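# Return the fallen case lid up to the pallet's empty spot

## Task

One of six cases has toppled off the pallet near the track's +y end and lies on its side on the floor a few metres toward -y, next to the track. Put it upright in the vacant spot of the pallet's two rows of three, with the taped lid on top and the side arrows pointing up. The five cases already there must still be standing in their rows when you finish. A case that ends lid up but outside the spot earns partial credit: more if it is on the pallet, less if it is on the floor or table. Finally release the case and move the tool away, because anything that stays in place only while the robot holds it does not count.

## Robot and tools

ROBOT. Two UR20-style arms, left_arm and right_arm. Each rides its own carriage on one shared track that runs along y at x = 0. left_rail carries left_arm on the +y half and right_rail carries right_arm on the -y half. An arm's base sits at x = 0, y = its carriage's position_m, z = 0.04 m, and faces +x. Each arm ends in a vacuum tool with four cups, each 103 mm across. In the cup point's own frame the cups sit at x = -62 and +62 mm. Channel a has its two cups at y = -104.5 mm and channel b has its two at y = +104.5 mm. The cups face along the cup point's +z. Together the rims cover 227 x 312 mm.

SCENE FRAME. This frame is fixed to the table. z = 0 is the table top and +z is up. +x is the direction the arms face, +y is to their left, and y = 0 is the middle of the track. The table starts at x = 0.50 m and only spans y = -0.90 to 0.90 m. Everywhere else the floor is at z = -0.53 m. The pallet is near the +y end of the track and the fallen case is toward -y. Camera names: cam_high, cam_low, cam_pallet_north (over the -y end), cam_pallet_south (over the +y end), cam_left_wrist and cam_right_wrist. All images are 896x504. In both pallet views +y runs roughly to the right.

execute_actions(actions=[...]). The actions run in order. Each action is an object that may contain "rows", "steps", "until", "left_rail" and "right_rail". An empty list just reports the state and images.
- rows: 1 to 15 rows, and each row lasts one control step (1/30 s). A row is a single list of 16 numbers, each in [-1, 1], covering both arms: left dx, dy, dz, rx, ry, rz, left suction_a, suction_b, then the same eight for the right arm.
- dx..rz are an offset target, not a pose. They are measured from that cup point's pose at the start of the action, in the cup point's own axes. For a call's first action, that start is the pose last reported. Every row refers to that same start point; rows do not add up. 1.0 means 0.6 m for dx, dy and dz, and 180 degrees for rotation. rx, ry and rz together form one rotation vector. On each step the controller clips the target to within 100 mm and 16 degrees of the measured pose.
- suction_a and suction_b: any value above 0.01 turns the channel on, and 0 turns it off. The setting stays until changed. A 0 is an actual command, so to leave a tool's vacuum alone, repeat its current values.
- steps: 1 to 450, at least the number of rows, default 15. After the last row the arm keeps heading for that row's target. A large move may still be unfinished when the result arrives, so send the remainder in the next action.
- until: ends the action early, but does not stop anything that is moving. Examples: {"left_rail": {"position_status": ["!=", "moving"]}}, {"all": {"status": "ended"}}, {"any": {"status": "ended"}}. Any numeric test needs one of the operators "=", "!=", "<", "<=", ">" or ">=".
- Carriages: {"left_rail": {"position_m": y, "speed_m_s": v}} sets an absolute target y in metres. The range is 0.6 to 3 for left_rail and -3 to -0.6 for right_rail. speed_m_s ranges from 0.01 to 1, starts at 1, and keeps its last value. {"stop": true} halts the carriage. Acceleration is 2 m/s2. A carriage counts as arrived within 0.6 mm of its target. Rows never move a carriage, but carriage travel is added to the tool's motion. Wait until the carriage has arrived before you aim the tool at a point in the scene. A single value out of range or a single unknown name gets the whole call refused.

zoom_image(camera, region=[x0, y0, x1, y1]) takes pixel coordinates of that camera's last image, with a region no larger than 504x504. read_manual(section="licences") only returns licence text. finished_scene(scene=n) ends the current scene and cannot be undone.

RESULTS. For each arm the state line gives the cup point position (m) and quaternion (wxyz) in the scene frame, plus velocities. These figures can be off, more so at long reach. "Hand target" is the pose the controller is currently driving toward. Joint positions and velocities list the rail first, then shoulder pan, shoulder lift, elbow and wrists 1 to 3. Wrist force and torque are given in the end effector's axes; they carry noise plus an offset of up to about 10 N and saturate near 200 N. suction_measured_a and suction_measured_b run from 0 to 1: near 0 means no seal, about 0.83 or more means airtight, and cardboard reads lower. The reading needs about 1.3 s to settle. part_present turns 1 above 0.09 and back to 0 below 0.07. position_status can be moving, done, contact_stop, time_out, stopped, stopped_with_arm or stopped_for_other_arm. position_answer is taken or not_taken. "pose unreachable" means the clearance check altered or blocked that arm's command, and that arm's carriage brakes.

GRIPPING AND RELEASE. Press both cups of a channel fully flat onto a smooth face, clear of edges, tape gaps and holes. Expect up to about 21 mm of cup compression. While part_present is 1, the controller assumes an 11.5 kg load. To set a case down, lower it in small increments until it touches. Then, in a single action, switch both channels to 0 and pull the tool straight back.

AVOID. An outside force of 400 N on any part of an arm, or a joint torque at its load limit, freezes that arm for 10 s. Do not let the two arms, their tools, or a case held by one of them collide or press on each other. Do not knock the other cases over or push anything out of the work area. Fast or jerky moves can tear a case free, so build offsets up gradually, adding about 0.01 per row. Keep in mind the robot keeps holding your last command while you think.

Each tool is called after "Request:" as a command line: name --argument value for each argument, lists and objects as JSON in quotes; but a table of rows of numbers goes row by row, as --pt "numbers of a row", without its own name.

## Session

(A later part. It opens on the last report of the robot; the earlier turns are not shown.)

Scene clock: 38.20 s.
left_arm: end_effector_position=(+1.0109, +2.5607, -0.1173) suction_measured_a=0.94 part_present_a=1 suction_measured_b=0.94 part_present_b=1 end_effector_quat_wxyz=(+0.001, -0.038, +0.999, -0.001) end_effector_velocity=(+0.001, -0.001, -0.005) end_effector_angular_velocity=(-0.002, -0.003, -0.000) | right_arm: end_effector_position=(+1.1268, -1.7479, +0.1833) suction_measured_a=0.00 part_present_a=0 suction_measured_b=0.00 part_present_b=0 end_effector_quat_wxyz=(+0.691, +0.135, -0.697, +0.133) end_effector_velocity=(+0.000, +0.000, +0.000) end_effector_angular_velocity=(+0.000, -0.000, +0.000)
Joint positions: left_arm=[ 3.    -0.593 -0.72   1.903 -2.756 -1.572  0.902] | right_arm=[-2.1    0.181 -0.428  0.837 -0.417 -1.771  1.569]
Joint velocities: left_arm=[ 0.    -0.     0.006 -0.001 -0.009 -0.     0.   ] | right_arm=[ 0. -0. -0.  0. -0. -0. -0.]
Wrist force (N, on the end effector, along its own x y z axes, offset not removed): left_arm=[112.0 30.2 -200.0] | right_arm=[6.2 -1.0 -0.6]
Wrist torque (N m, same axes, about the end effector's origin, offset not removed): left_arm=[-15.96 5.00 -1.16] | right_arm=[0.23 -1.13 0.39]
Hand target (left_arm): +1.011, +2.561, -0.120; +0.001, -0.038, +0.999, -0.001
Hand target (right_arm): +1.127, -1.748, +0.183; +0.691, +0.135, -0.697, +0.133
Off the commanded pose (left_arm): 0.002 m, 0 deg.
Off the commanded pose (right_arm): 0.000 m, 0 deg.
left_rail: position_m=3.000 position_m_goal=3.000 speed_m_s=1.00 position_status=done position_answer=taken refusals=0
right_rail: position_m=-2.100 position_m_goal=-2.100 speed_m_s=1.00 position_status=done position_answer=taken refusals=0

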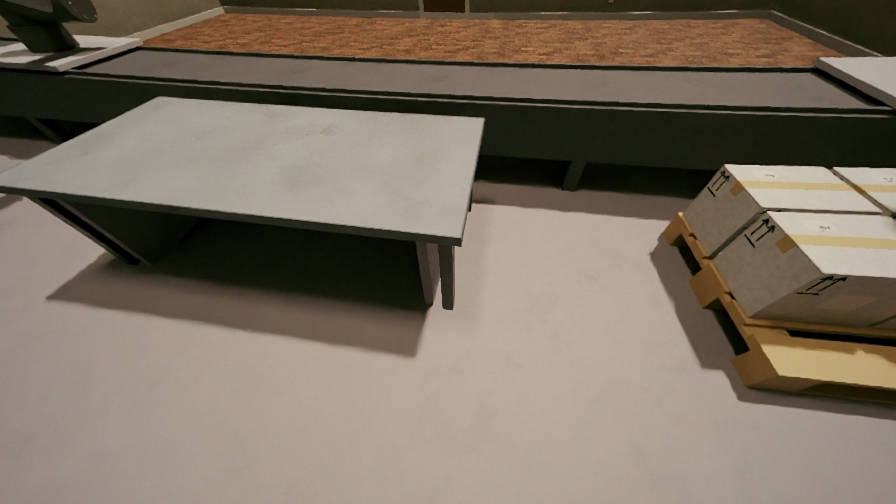

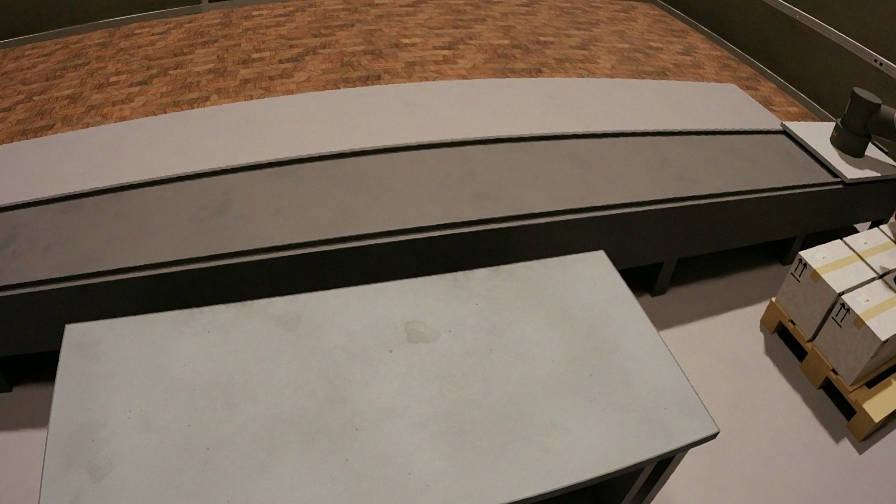

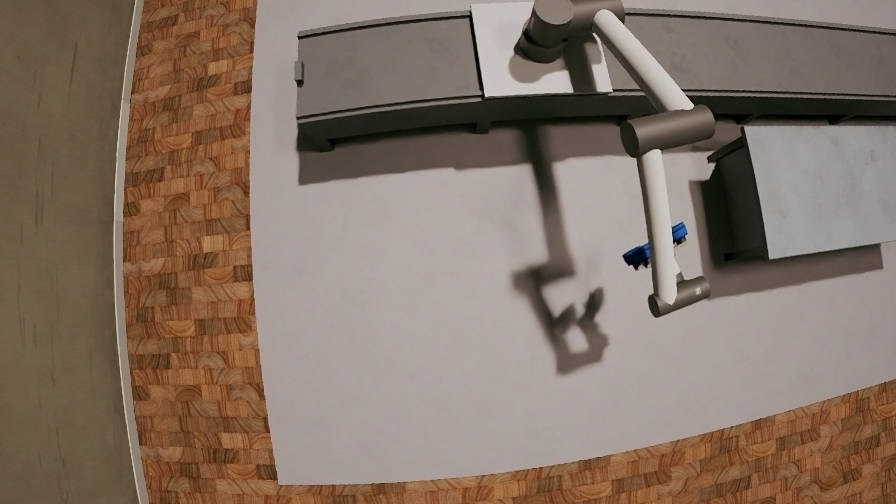

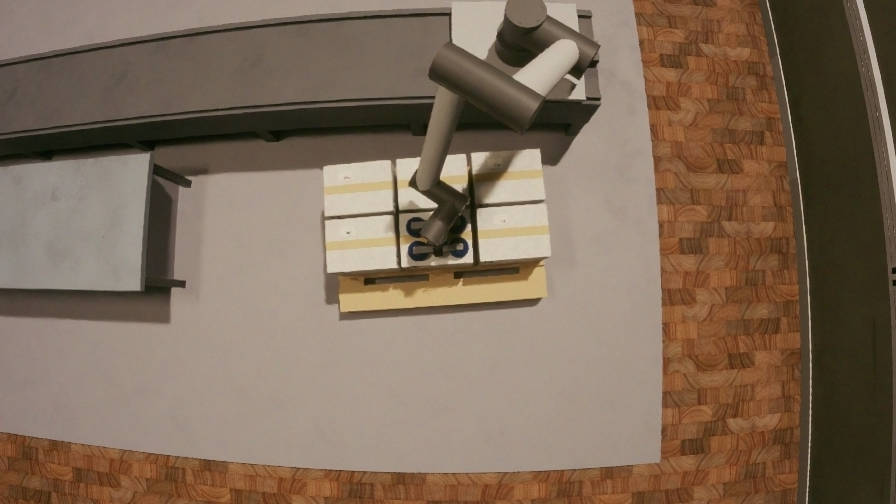

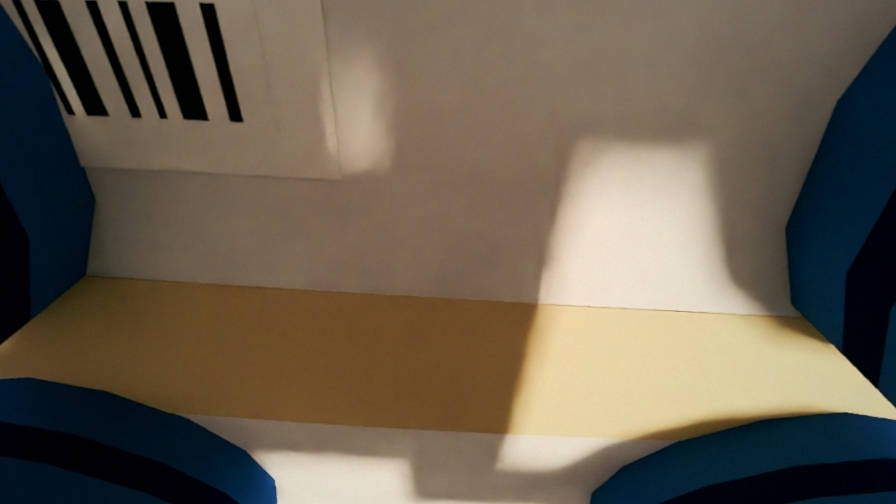

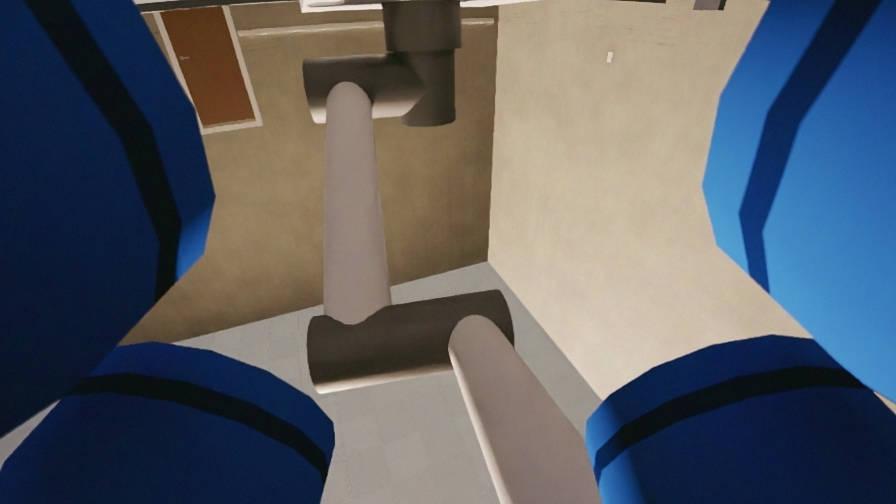

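Request:
execute_actions --actions '[{"rows":[[0,0,-0.03,0,0,0,0,0,0,0,0,0,0,0,0,0]],"steps":3},{"rows":[[0,0,-0.4,0,0,0,0,0,0,0,0,0,0,0,0,0]],"steps":15}]'

Scene clock: 48.27 s.
left_arm: end_effector_position=(+1.0113, +2.5605, -0.1158) suction_measured_a=0.94 part_present_a=1 suction_measured_b=0.94 part_present_b=1 end_effector_quat_wxyz=(+0.001, -0.038, +0.999, -0.002) end_effector_velocity=(-0.000, +0.000, -0.000) end_effector_angular_velocity=(+0.000, +0.000, -0.000) | right_arm: end_effector_position=(+1.1268, -1.7479, +0.1833) suction_measured_a=0.00 part_present_a=0 suction_measured_b=0.00 part_present_b=0 end_effector_quat_wxyz=(+0.691, +0.135, -0.697, +0.133) end_effector_velocity=(-0.000, +0.000, -0.000) end_effector_angular_velocity=(-0.000, +0.000, +0.000)
Joint positions: left_arm=[ 3.    -0.593 -0.722  1.903 -2.756 -1.572  0.902] | right_arm=[-2.1    0.181 -0.428  0.837 -0.417 -1.771  1.569]
Joint velocities: left_arm=[ 0.  0.  0.  0. -0.  0.  0.] | right_arm=[ 0.  0.  0. -0.  0. -0. -0.]
Wrist force (N, on the end effector, along its own x y z axes, offset not removed): left_arm=[6.6 2.4 -42.9] | right_arm=[2.4 -1.9 -0.6]
Wrist torque (N m, same axes, about the end effector's origin, offset not removed): left_arm=[-2.82 3.37 0.39] | right_arm=[-0.08 -0.65 0.30]
Hand target (left_arm): +1.011, +2.561, -0.116; +0.001, -0.038, +0.999, -0.002
Hand target (right_arm): +1.127, -1.748, +0.183; +0.691, +0.135, -0.697, +0.133
Off the commanded pose (left_arm): 0.240 m, 0 deg.
Off the commanded pose (right_arm): 0.000 m, 0 deg.
FORCE FAULT: contact force on the left arm reached its limit, and that arm stopped for 10 seconds. The contact can be on any part of that arm, not only on its tool. That arm ran no command of this call. That arm holds still and accepts commands again. Move the arm away from the contact; if what it grips holds it there, let go first. Pushing or pulling that hard again can fault the arm again.
left_rail: position_m=3.000 position_m_goal=3.000 speed_m_s=1.00 position_status=done position_answer=taken refusals=0
right_rail: position_m=-2.100 position_m_goal=-2.100 speed_m_s=1.00 position_status=done position_answer=taken refusals=0

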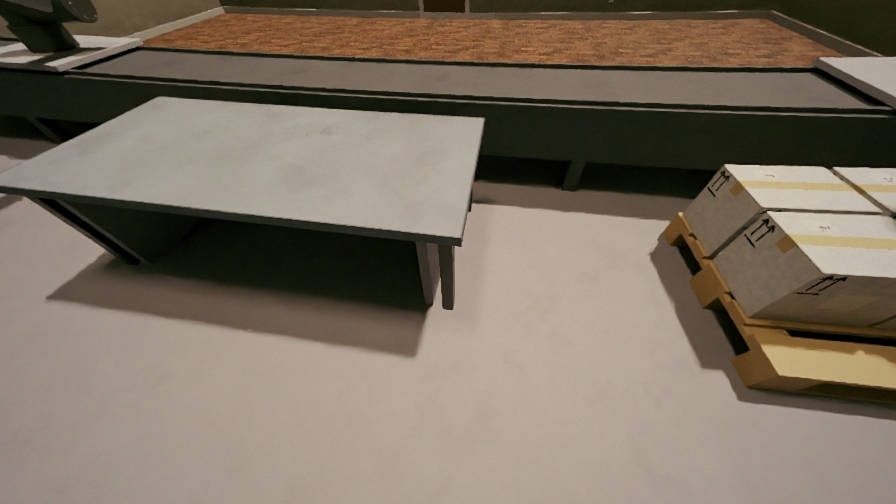

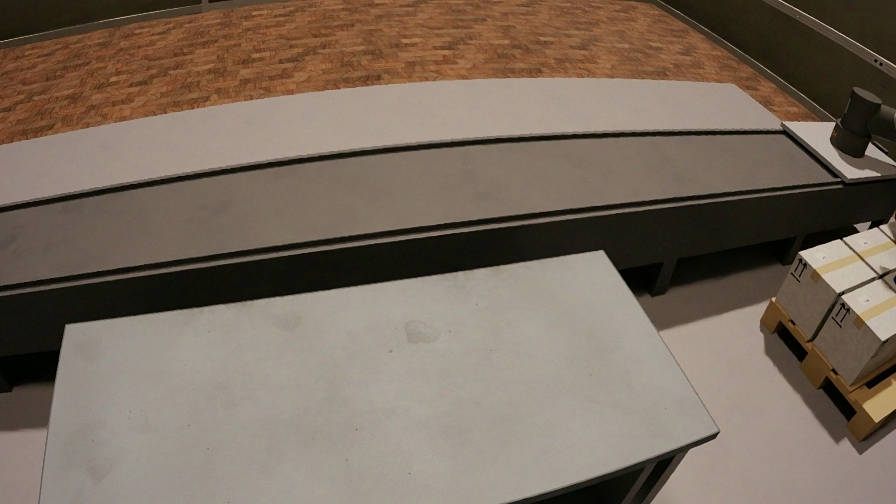

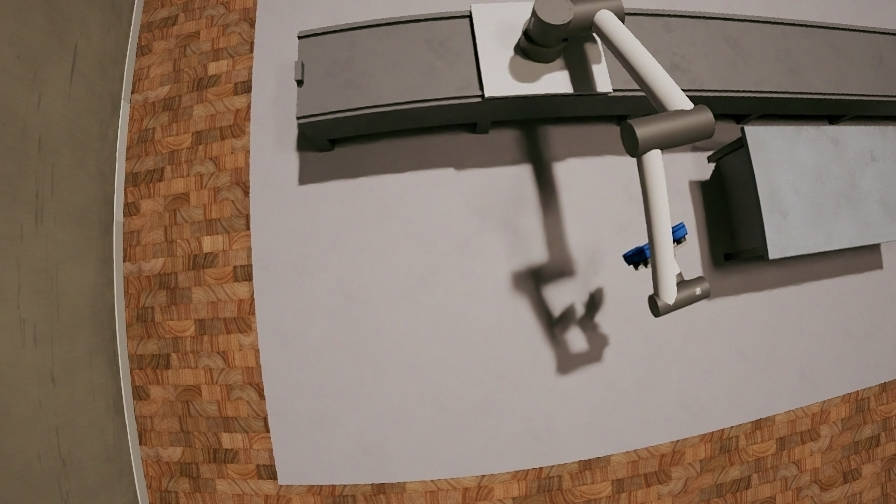

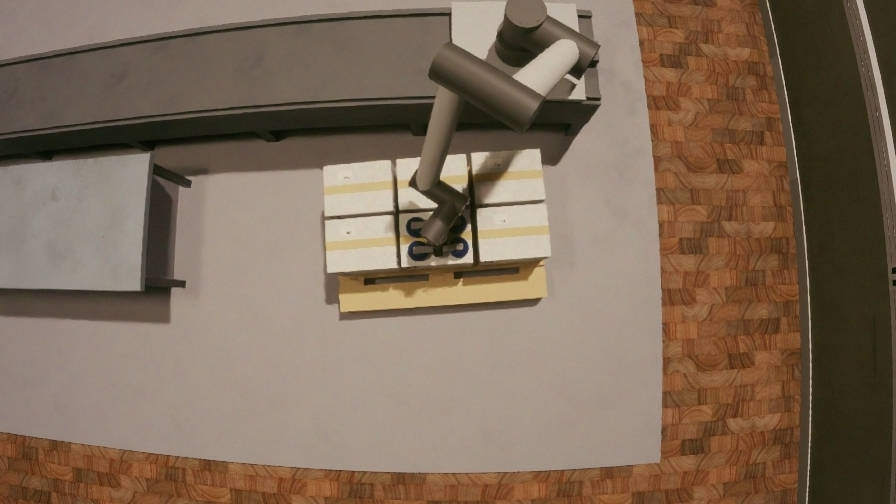

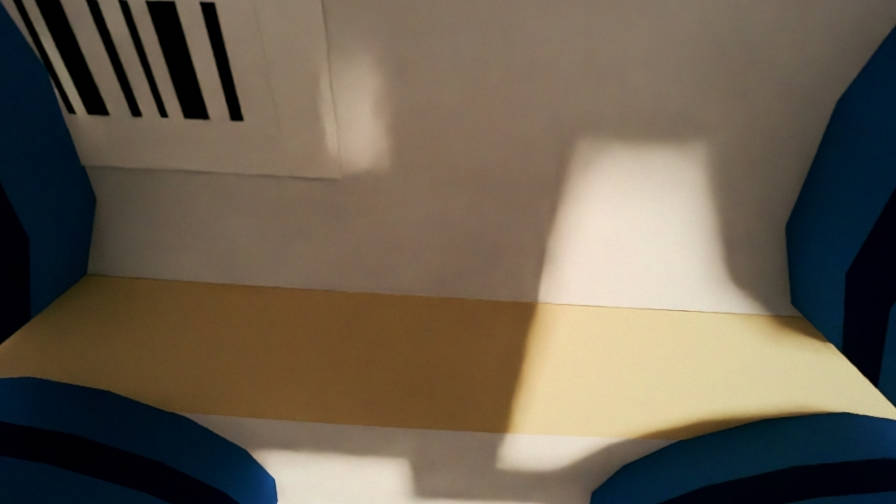

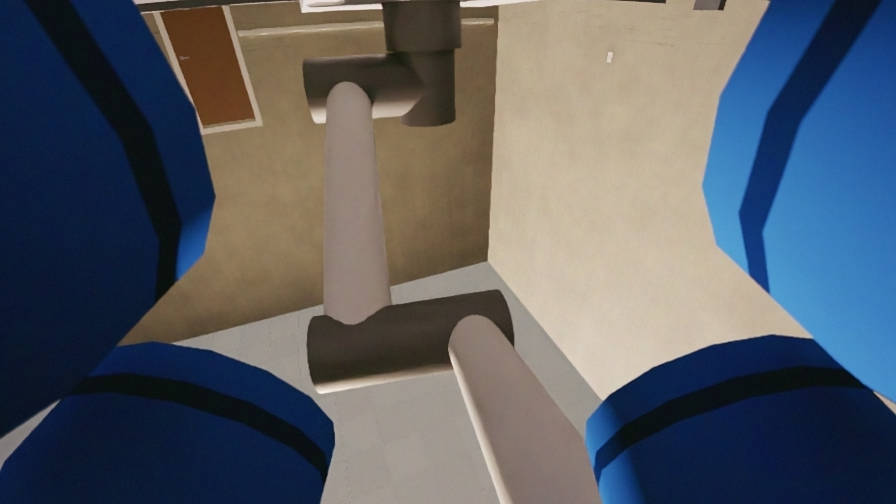

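The last lowering step pressed too hard and faulted the arm. The case now rests lightly on the pallet, so I'm releasing it and lifting away.

Request:
execute_actions --actions '[{"rows":[[0,0,-0.006,0,0,0,0,0,0,0,0,0,0,0,0,0],[0,0,-0.014,0,0,0,0,0,0,0,0,0,0,0,0,0],[0,0,-0.022,0,0,0,0,0,0,0,0,0,0,0,0,0],[0,0,-0.03,0,0,0,0,0,0,0,0,0,0,0,0,0],[0,0,-0.04,0,0,0,0,0,0,0,0,0,0,0,0,0],[0,0,-0.052,0,0,0,0,0,0,0,0,0,0,0,0,0],[0,0,-0.066,0,0,0,0,0,0,0,0,0,0,0,0,0],[0,0,-0.085,0,0,0,0,0,0,0,0,0,0,0,0,0],[0,0,-0.11,0,0,0,0,0,0,0,0,0,0,0,0,0],[0,0,-0.14,0,0,0,0,0,0,0,0,0,0,0,0,0],[0,0,-0.17,0,0,0,0,0,0,0,0,0,0,0,0,0],[0,0,-0.2,0,0,0,0,0,0,0,0,0,0,0,0,0],[0,0,-0.23,0,0,0,0,0,0,0,0,0,0,0,0,0],[0,0,-0.27,0,0,0,0,0,0,0,0,0,0,0,0,0],[0,0,-0.45,0,0,0,0,0,0,0,0,0,0,0,0,0]],"steps":21},{"left_rail":{"position_m":1.6},"steps":1}]'

Scene clock: 49.67 s.
left_arm: end_effector_position=(+1.0127, +2.5604, +0.0886) suction_measured_a=0.01 part_present_a=0 suction_measured_b=0.01 part_present_b=0 end_effector_quat_wxyz=(+0.003, -0.038, +0.999, -0.003) end_effector_velocity=(-0.003, -0.006, +0.452) end_effector_angular_velocity=(-0.006, -0.009, +0.000) | right_arm: end_effector_position=(+1.1268, -1.7479, +0.1833) suction_measured_a=0.00 part_present_a=0 suction_measured_b=0.00 part_present_b=0 end_effector_quat_wxyz=(+0.691, +0.135, -0.697, +0.133) end_effector_velocity=(+0.000, -0.000, +0.000) end_effector_angular_velocity=(+0.000, -0.000, -0.000)
Joint positions: left_arm=[ 3.    -0.592 -0.942  1.904 -2.542 -1.572  0.903] | right_arm=[-2.1    0.181 -0.428  0.837 -0.417 -1.771  1.569]
Joint velocities: left_arm=[-0.008  0.    -0.459 -0.065  0.513  0.    -0.   ] | right_arm=[ 0. -0. -0.  0. -0.  0. -0.]
Wrist force (N, on the end effector, along its own x y z axes, offset not removed): left_arm=[4.3 -1.4 4.3] | right_arm=[3.7 -0.7 -0.8]
Wrist torque (N m, same axes, about the end effector's origin, offset not removed): left_arm=[0.15 -1.09 0.51] | right_arm=[0.25 -0.86 0.37]
Hand target (left_arm): +1.010, +2.560, +0.151; +0.003, -0.038, +0.999, -0.003
Hand target (right_arm): +1.127, -1.748, +0.183; +0.691, +0.135, -0.697, +0.133
Off the commanded pose (left_arm): 0.066 m, 0 deg.
Off the commanded pose (right_arm): 0.000 m, 0 deg.
left_rail: position_m=3.000 position_m_goal=1.600 speed_m_s=1.00 position_status=moving position_answer=taken refusals=0
right_rail: position_m=-2.100 position_m_goal=-2.100 speed_m_s=1.00 position_status=done position_answer=taken refusals=0

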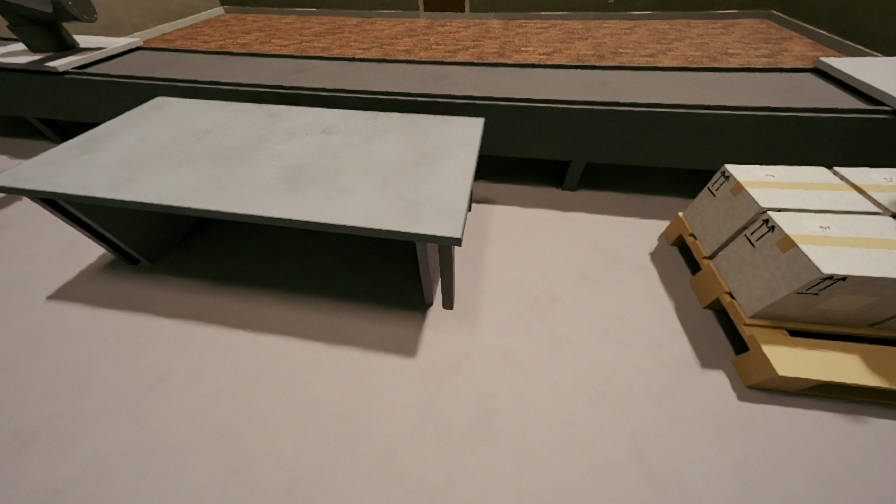

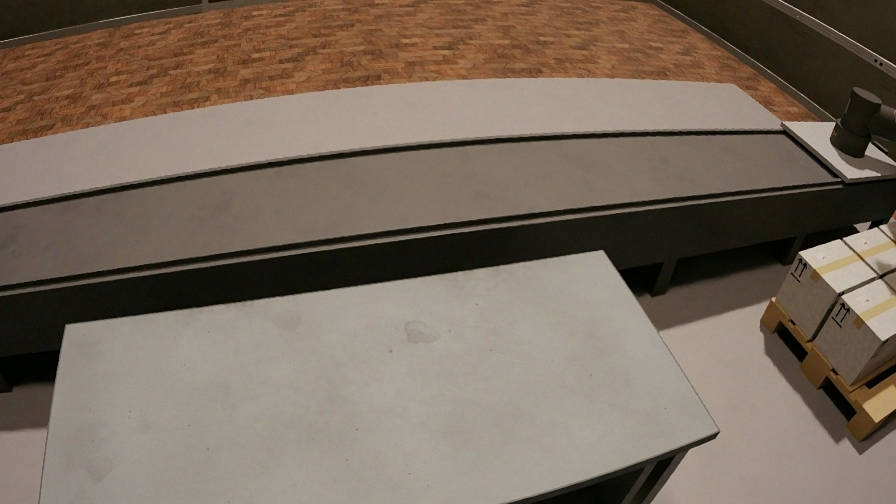

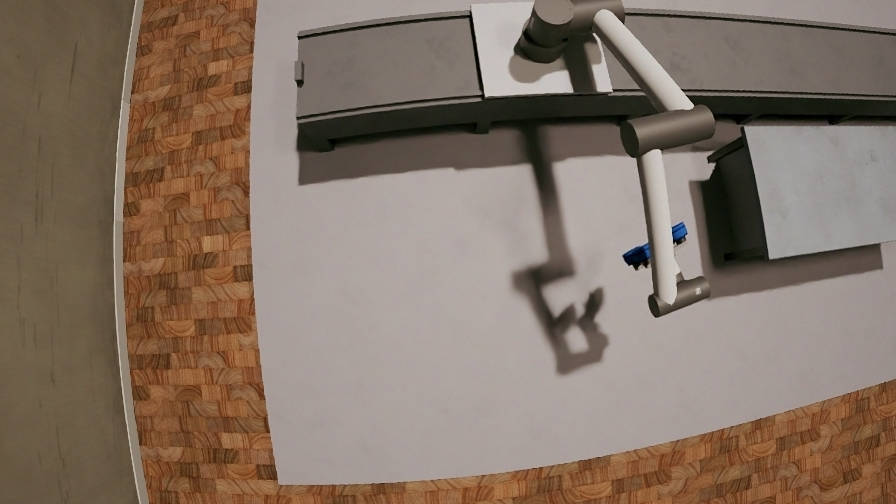

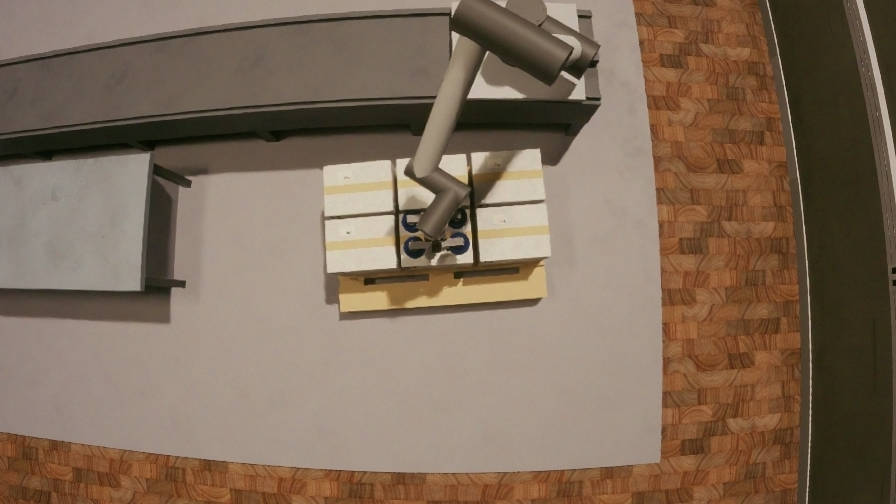

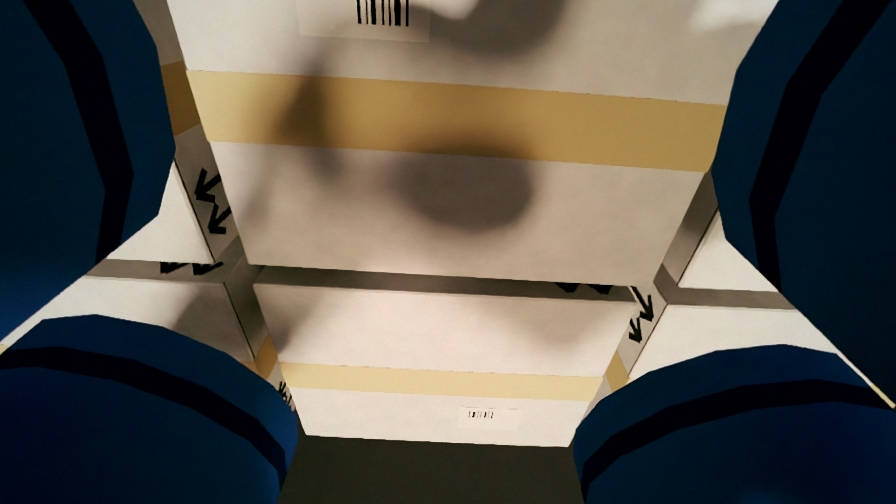

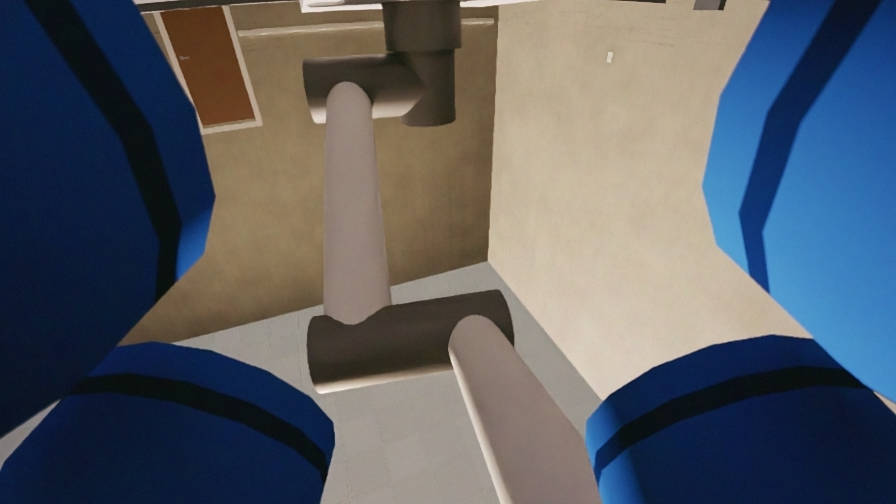

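Request:
zoom_image --camera "cam_pallet_south" --region '[310, 130, 570, 330]'

Request:
execute_actions --actions '[]'

Region (310, 130, 570, 330) of cam_pallet_south's 896x504 image, scaled by 1.938, with more detail than that image has; it fills the top 388 rows of this view, and the rest is white.

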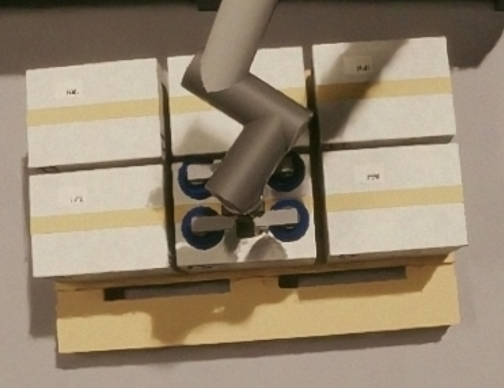

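Scene clock: 49.93 s.
left_arm: end_effector_position=(+1.0109, +2.4885, +0.1431) suction_measured_a=0.01 part_present_a=0 suction_measured_b=0.01 part_present_b=0 end_effector_quat_wxyz=(+0.003, -0.038, +0.999, -0.003) end_effector_velocity=(-0.004, -0.538, +0.059) end_effector_angular_velocity=(+0.001, +0.002, +0.000) | right_arm: end_effector_position=(+1.1268, -1.7479, +0.1833) suction_measured_a=0.00 part_present_a=0 suction_measured_b=0.00 part_present_b=0 end_effector_quat_wxyz=(+0.691, +0.135, -0.697, +0.133) end_effector_velocity=(-0.000, -0.000, -0.000) end_effector_angular_velocity=(-0.000, +0.000, +0.000)
Joint positions: left_arm=[ 2.927 -0.592 -0.997  1.895 -2.477 -1.572  0.903] | right_arm=[-2.1    0.181 -0.428  0.837 -0.417 -1.771  1.569]
Joint velocities: left_arm=[-0.54  -0.001 -0.06  -0.01   0.072  0.    -0.001] | right_arm=[ 0. -0.  0.  0. -0. -0.  0.]
Wrist force (N, on the end effector, along its own x y z axes, offset not removed): left_arm=[3.0 3.3 4.1] | right_arm=[4.6 -2.9 -1.5]
Wrist torque (N m, same axes, about the end effector's origin, offset not removed): left_arm=[0.53 -0.86 0.64] | right_arm=[-0.11 -0.93 0.34]
Hand target (left_arm): +1.010, +2.462, +0.151; +0.003, -0.038, +0.999, -0.003
Hand target (right_arm): +1.127, -1.748, +0.183; +0.691, +0.135, -0.697, +0.133
Off the commanded pose (left_arm): 0.011 m, 0 deg.
Off the commanded pose (right_arm): 0.000 m, 0 deg.
left_rail: position_m=2.927 position_m_goal=1.600 speed_m_s=1.00 position_status=moving position_answer=taken refusals=0
right_rail: position_m=-2.100 position_m_goal=-2.100 speed_m_s=1.00 position_status=done position_answer=taken refusals=0

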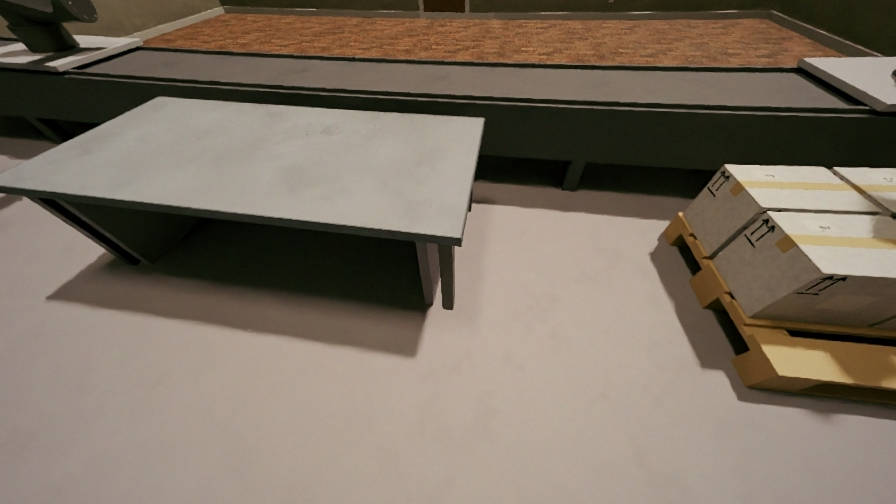

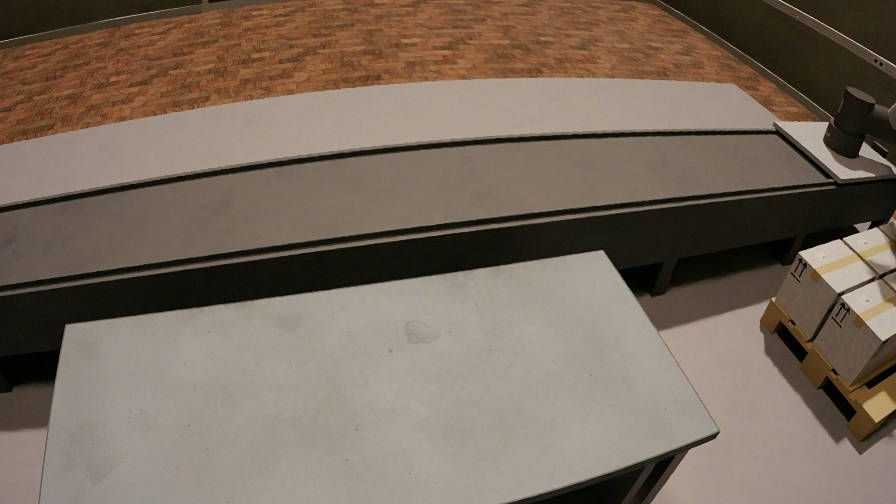

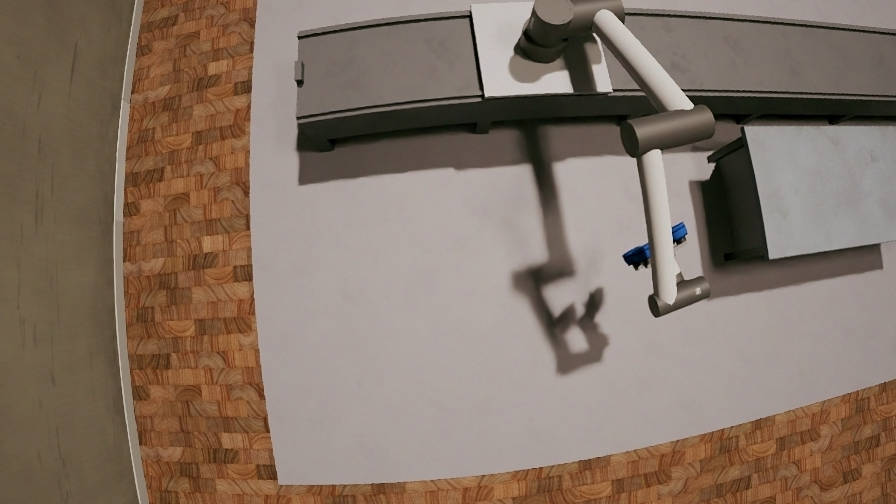

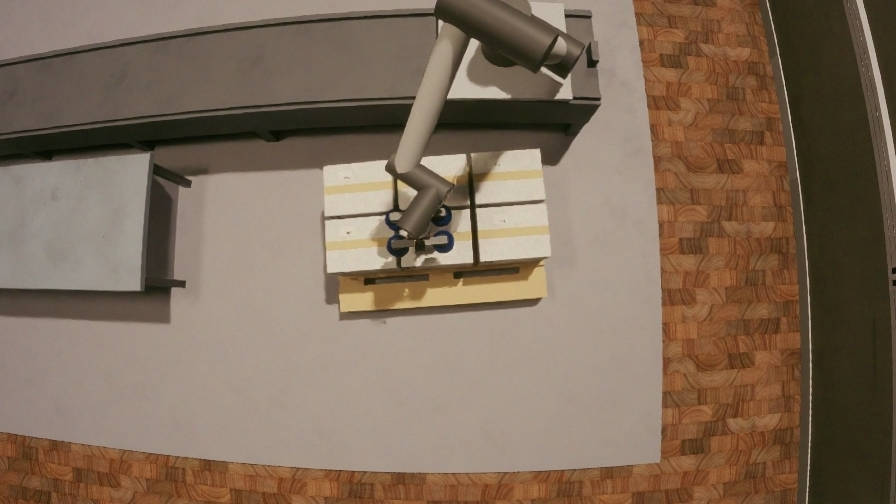

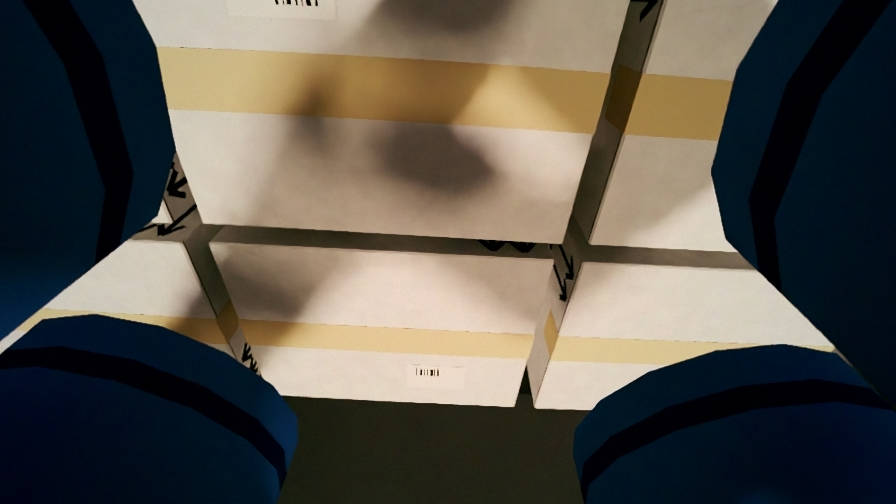

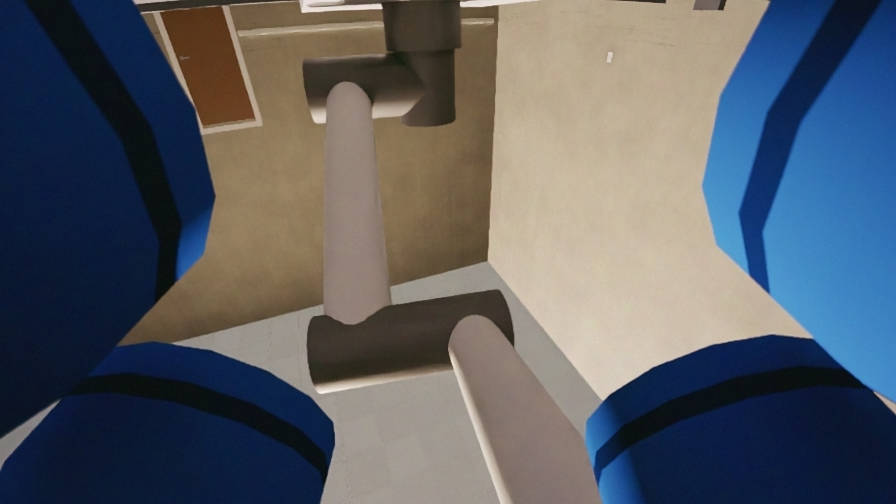

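Request:
execute_actions --actions '[]'

Scene clock: 51.03 s.
left_arm: end_effector_position=(+1.0103, +1.4401, +0.1506) suction_measured_a=0.01 part_present_a=0 suction_measured_b=0.01 part_present_b=0 end_effector_quat_wxyz=(+0.003, -0.038, +0.999, -0.003) end_effector_velocity=(+0.000, -1.000, +0.000) end_effector_angular_velocity=(-0.000, -0.000, +0.000) | right_arm: end_effector_position=(+1.1268, -1.7479, +0.1833) suction_measured_a=0.00 part_present_a=0 suction_measured_b=0.00 part_present_b=0 end_effector_quat_wxyz=(+0.691, +0.135, -0.697, +0.133) end_effector_velocity=(+0.000, -0.000, +0.000) end_effector_angular_velocity=(+0.000, -0.000, -0.000)
Joint positions: left_arm=[ 1.878 -0.592 -1.004  1.894 -2.468 -1.572  0.903] | right_arm=[-2.1    0.181 -0.428  0.837 -0.417 -1.771  1.569]
Joint velocities: left_arm=[-1.  0. -0. -0.  0.  0. -0.] | right_arm=[ 0. -0. -0.  0.  0.  0. -0.]
Wrist force (N, on the end effector, along its own x y z axes, offset not removed): left_arm=[0.3 -1.7 5.7] | right_arm=[2.7 1.4 2.4]
Wrist torque (N m, same axes, about the end effector's origin, offset not removed): left_arm=[0.13 -0.49 0.66] | right_arm=[0.45 -0.71 0.22]
Hand target (left_arm): +1.010, +1.395, +0.151; +0.003, -0.038, +0.999, -0.003
Hand target (right_arm): +1.127, -1.748, +0.183; +0.691, +0.135, -0.697, +0.133
Off the commanded pose (left_arm): 0.004 m, 0 deg.
Off the commanded pose (right_arm): 0.000 m, 0 deg.
left_rail: position_m=1.878 position_m_goal=1.600 speed_m_s=1.00 position_status=moving position_answer=taken refusals=0
right_rail: position_m=-2.100 position_m_goal=-2.100 speed_m_s=1.00 position_status=done position_answer=taken refusals=0

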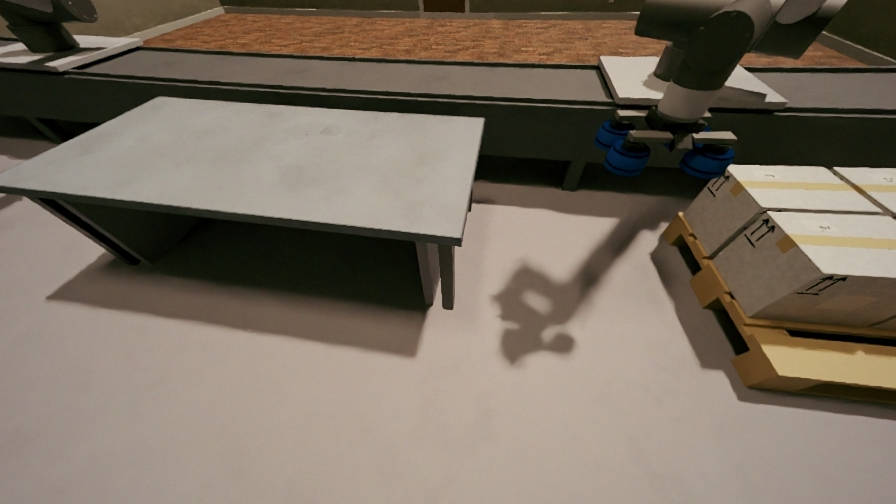

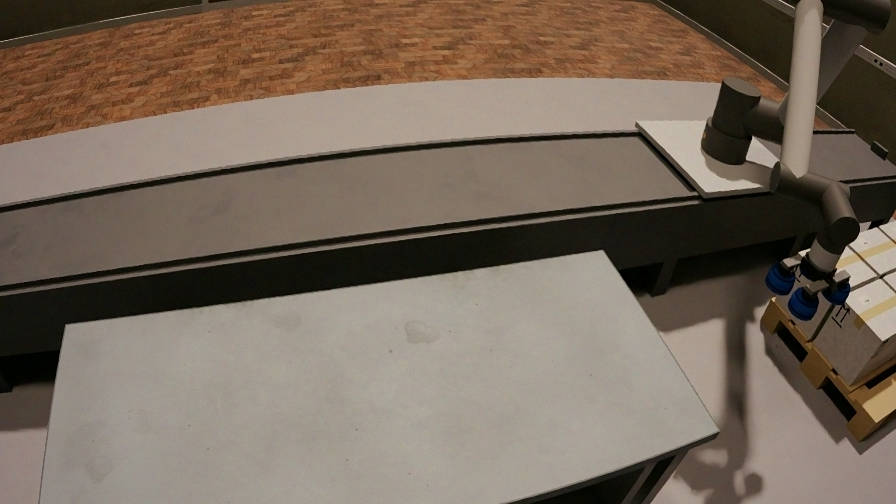

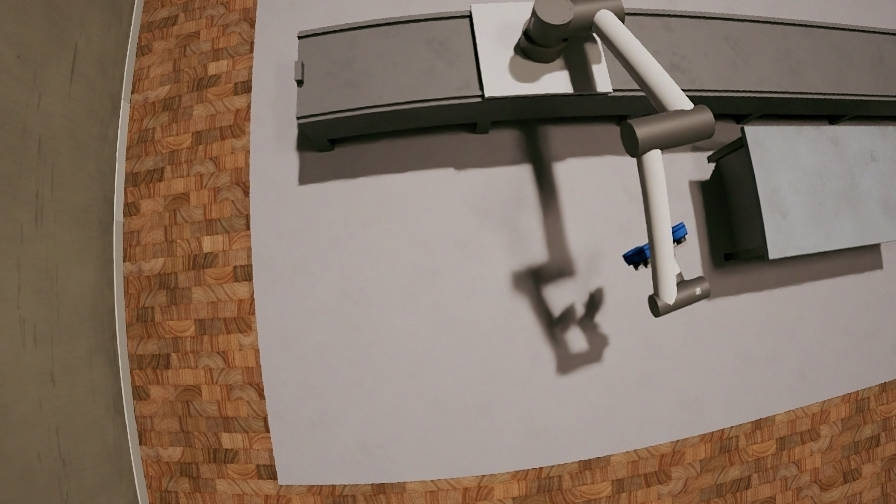

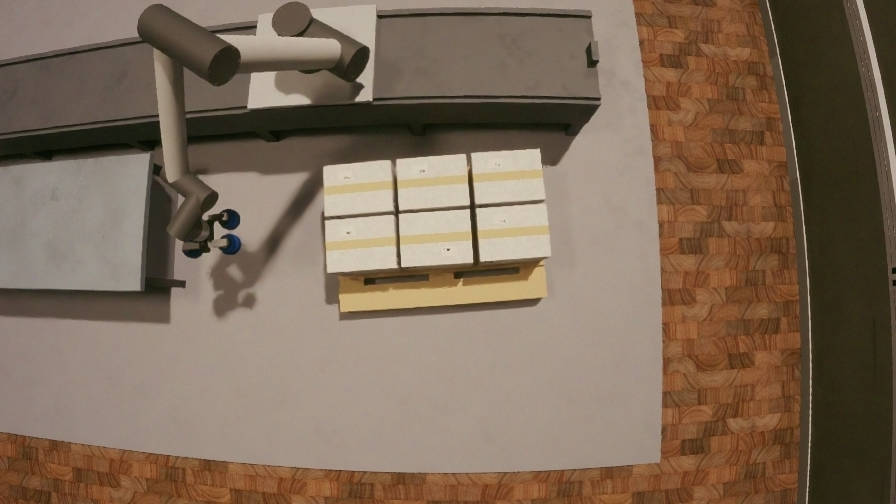

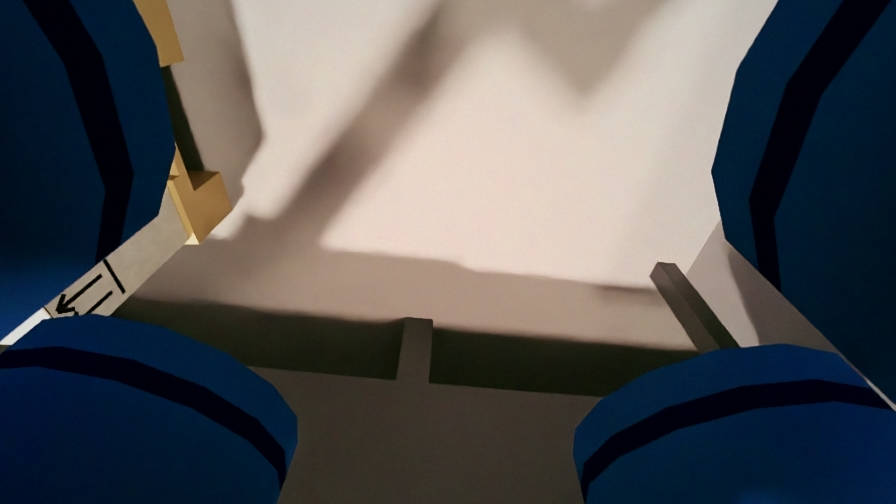

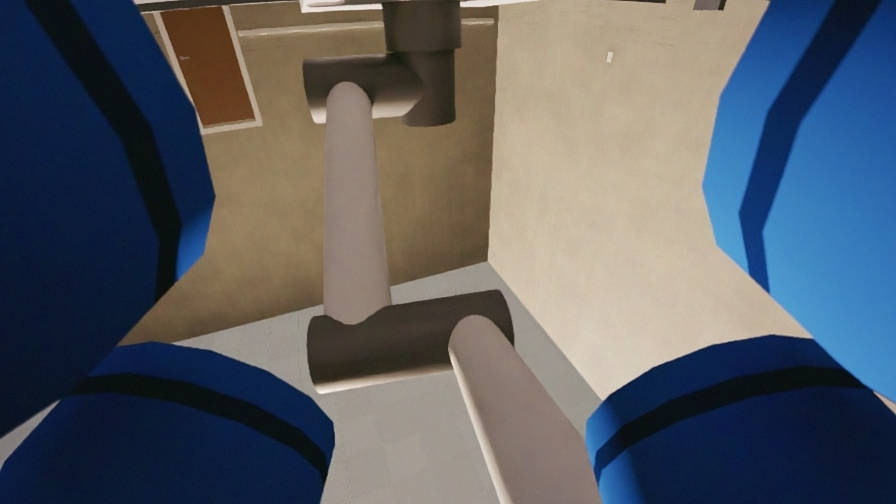

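Request:
zoom_image --camera "cam_pallet_south" --region '[310, 130, 570, 330]'

Region (310, 130, 570, 330) of cam_pallet_south's 896x504 image, scaled by 1.938, with more detail than that image has; it fills the top 388 rows of this view, and the rest is white.

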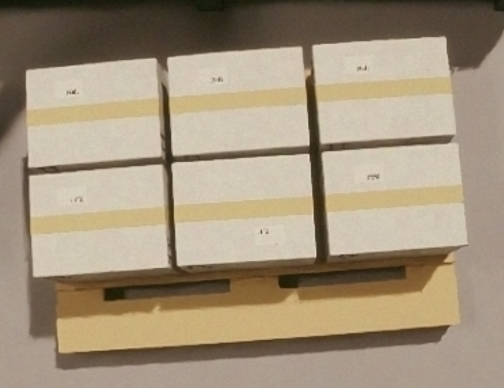

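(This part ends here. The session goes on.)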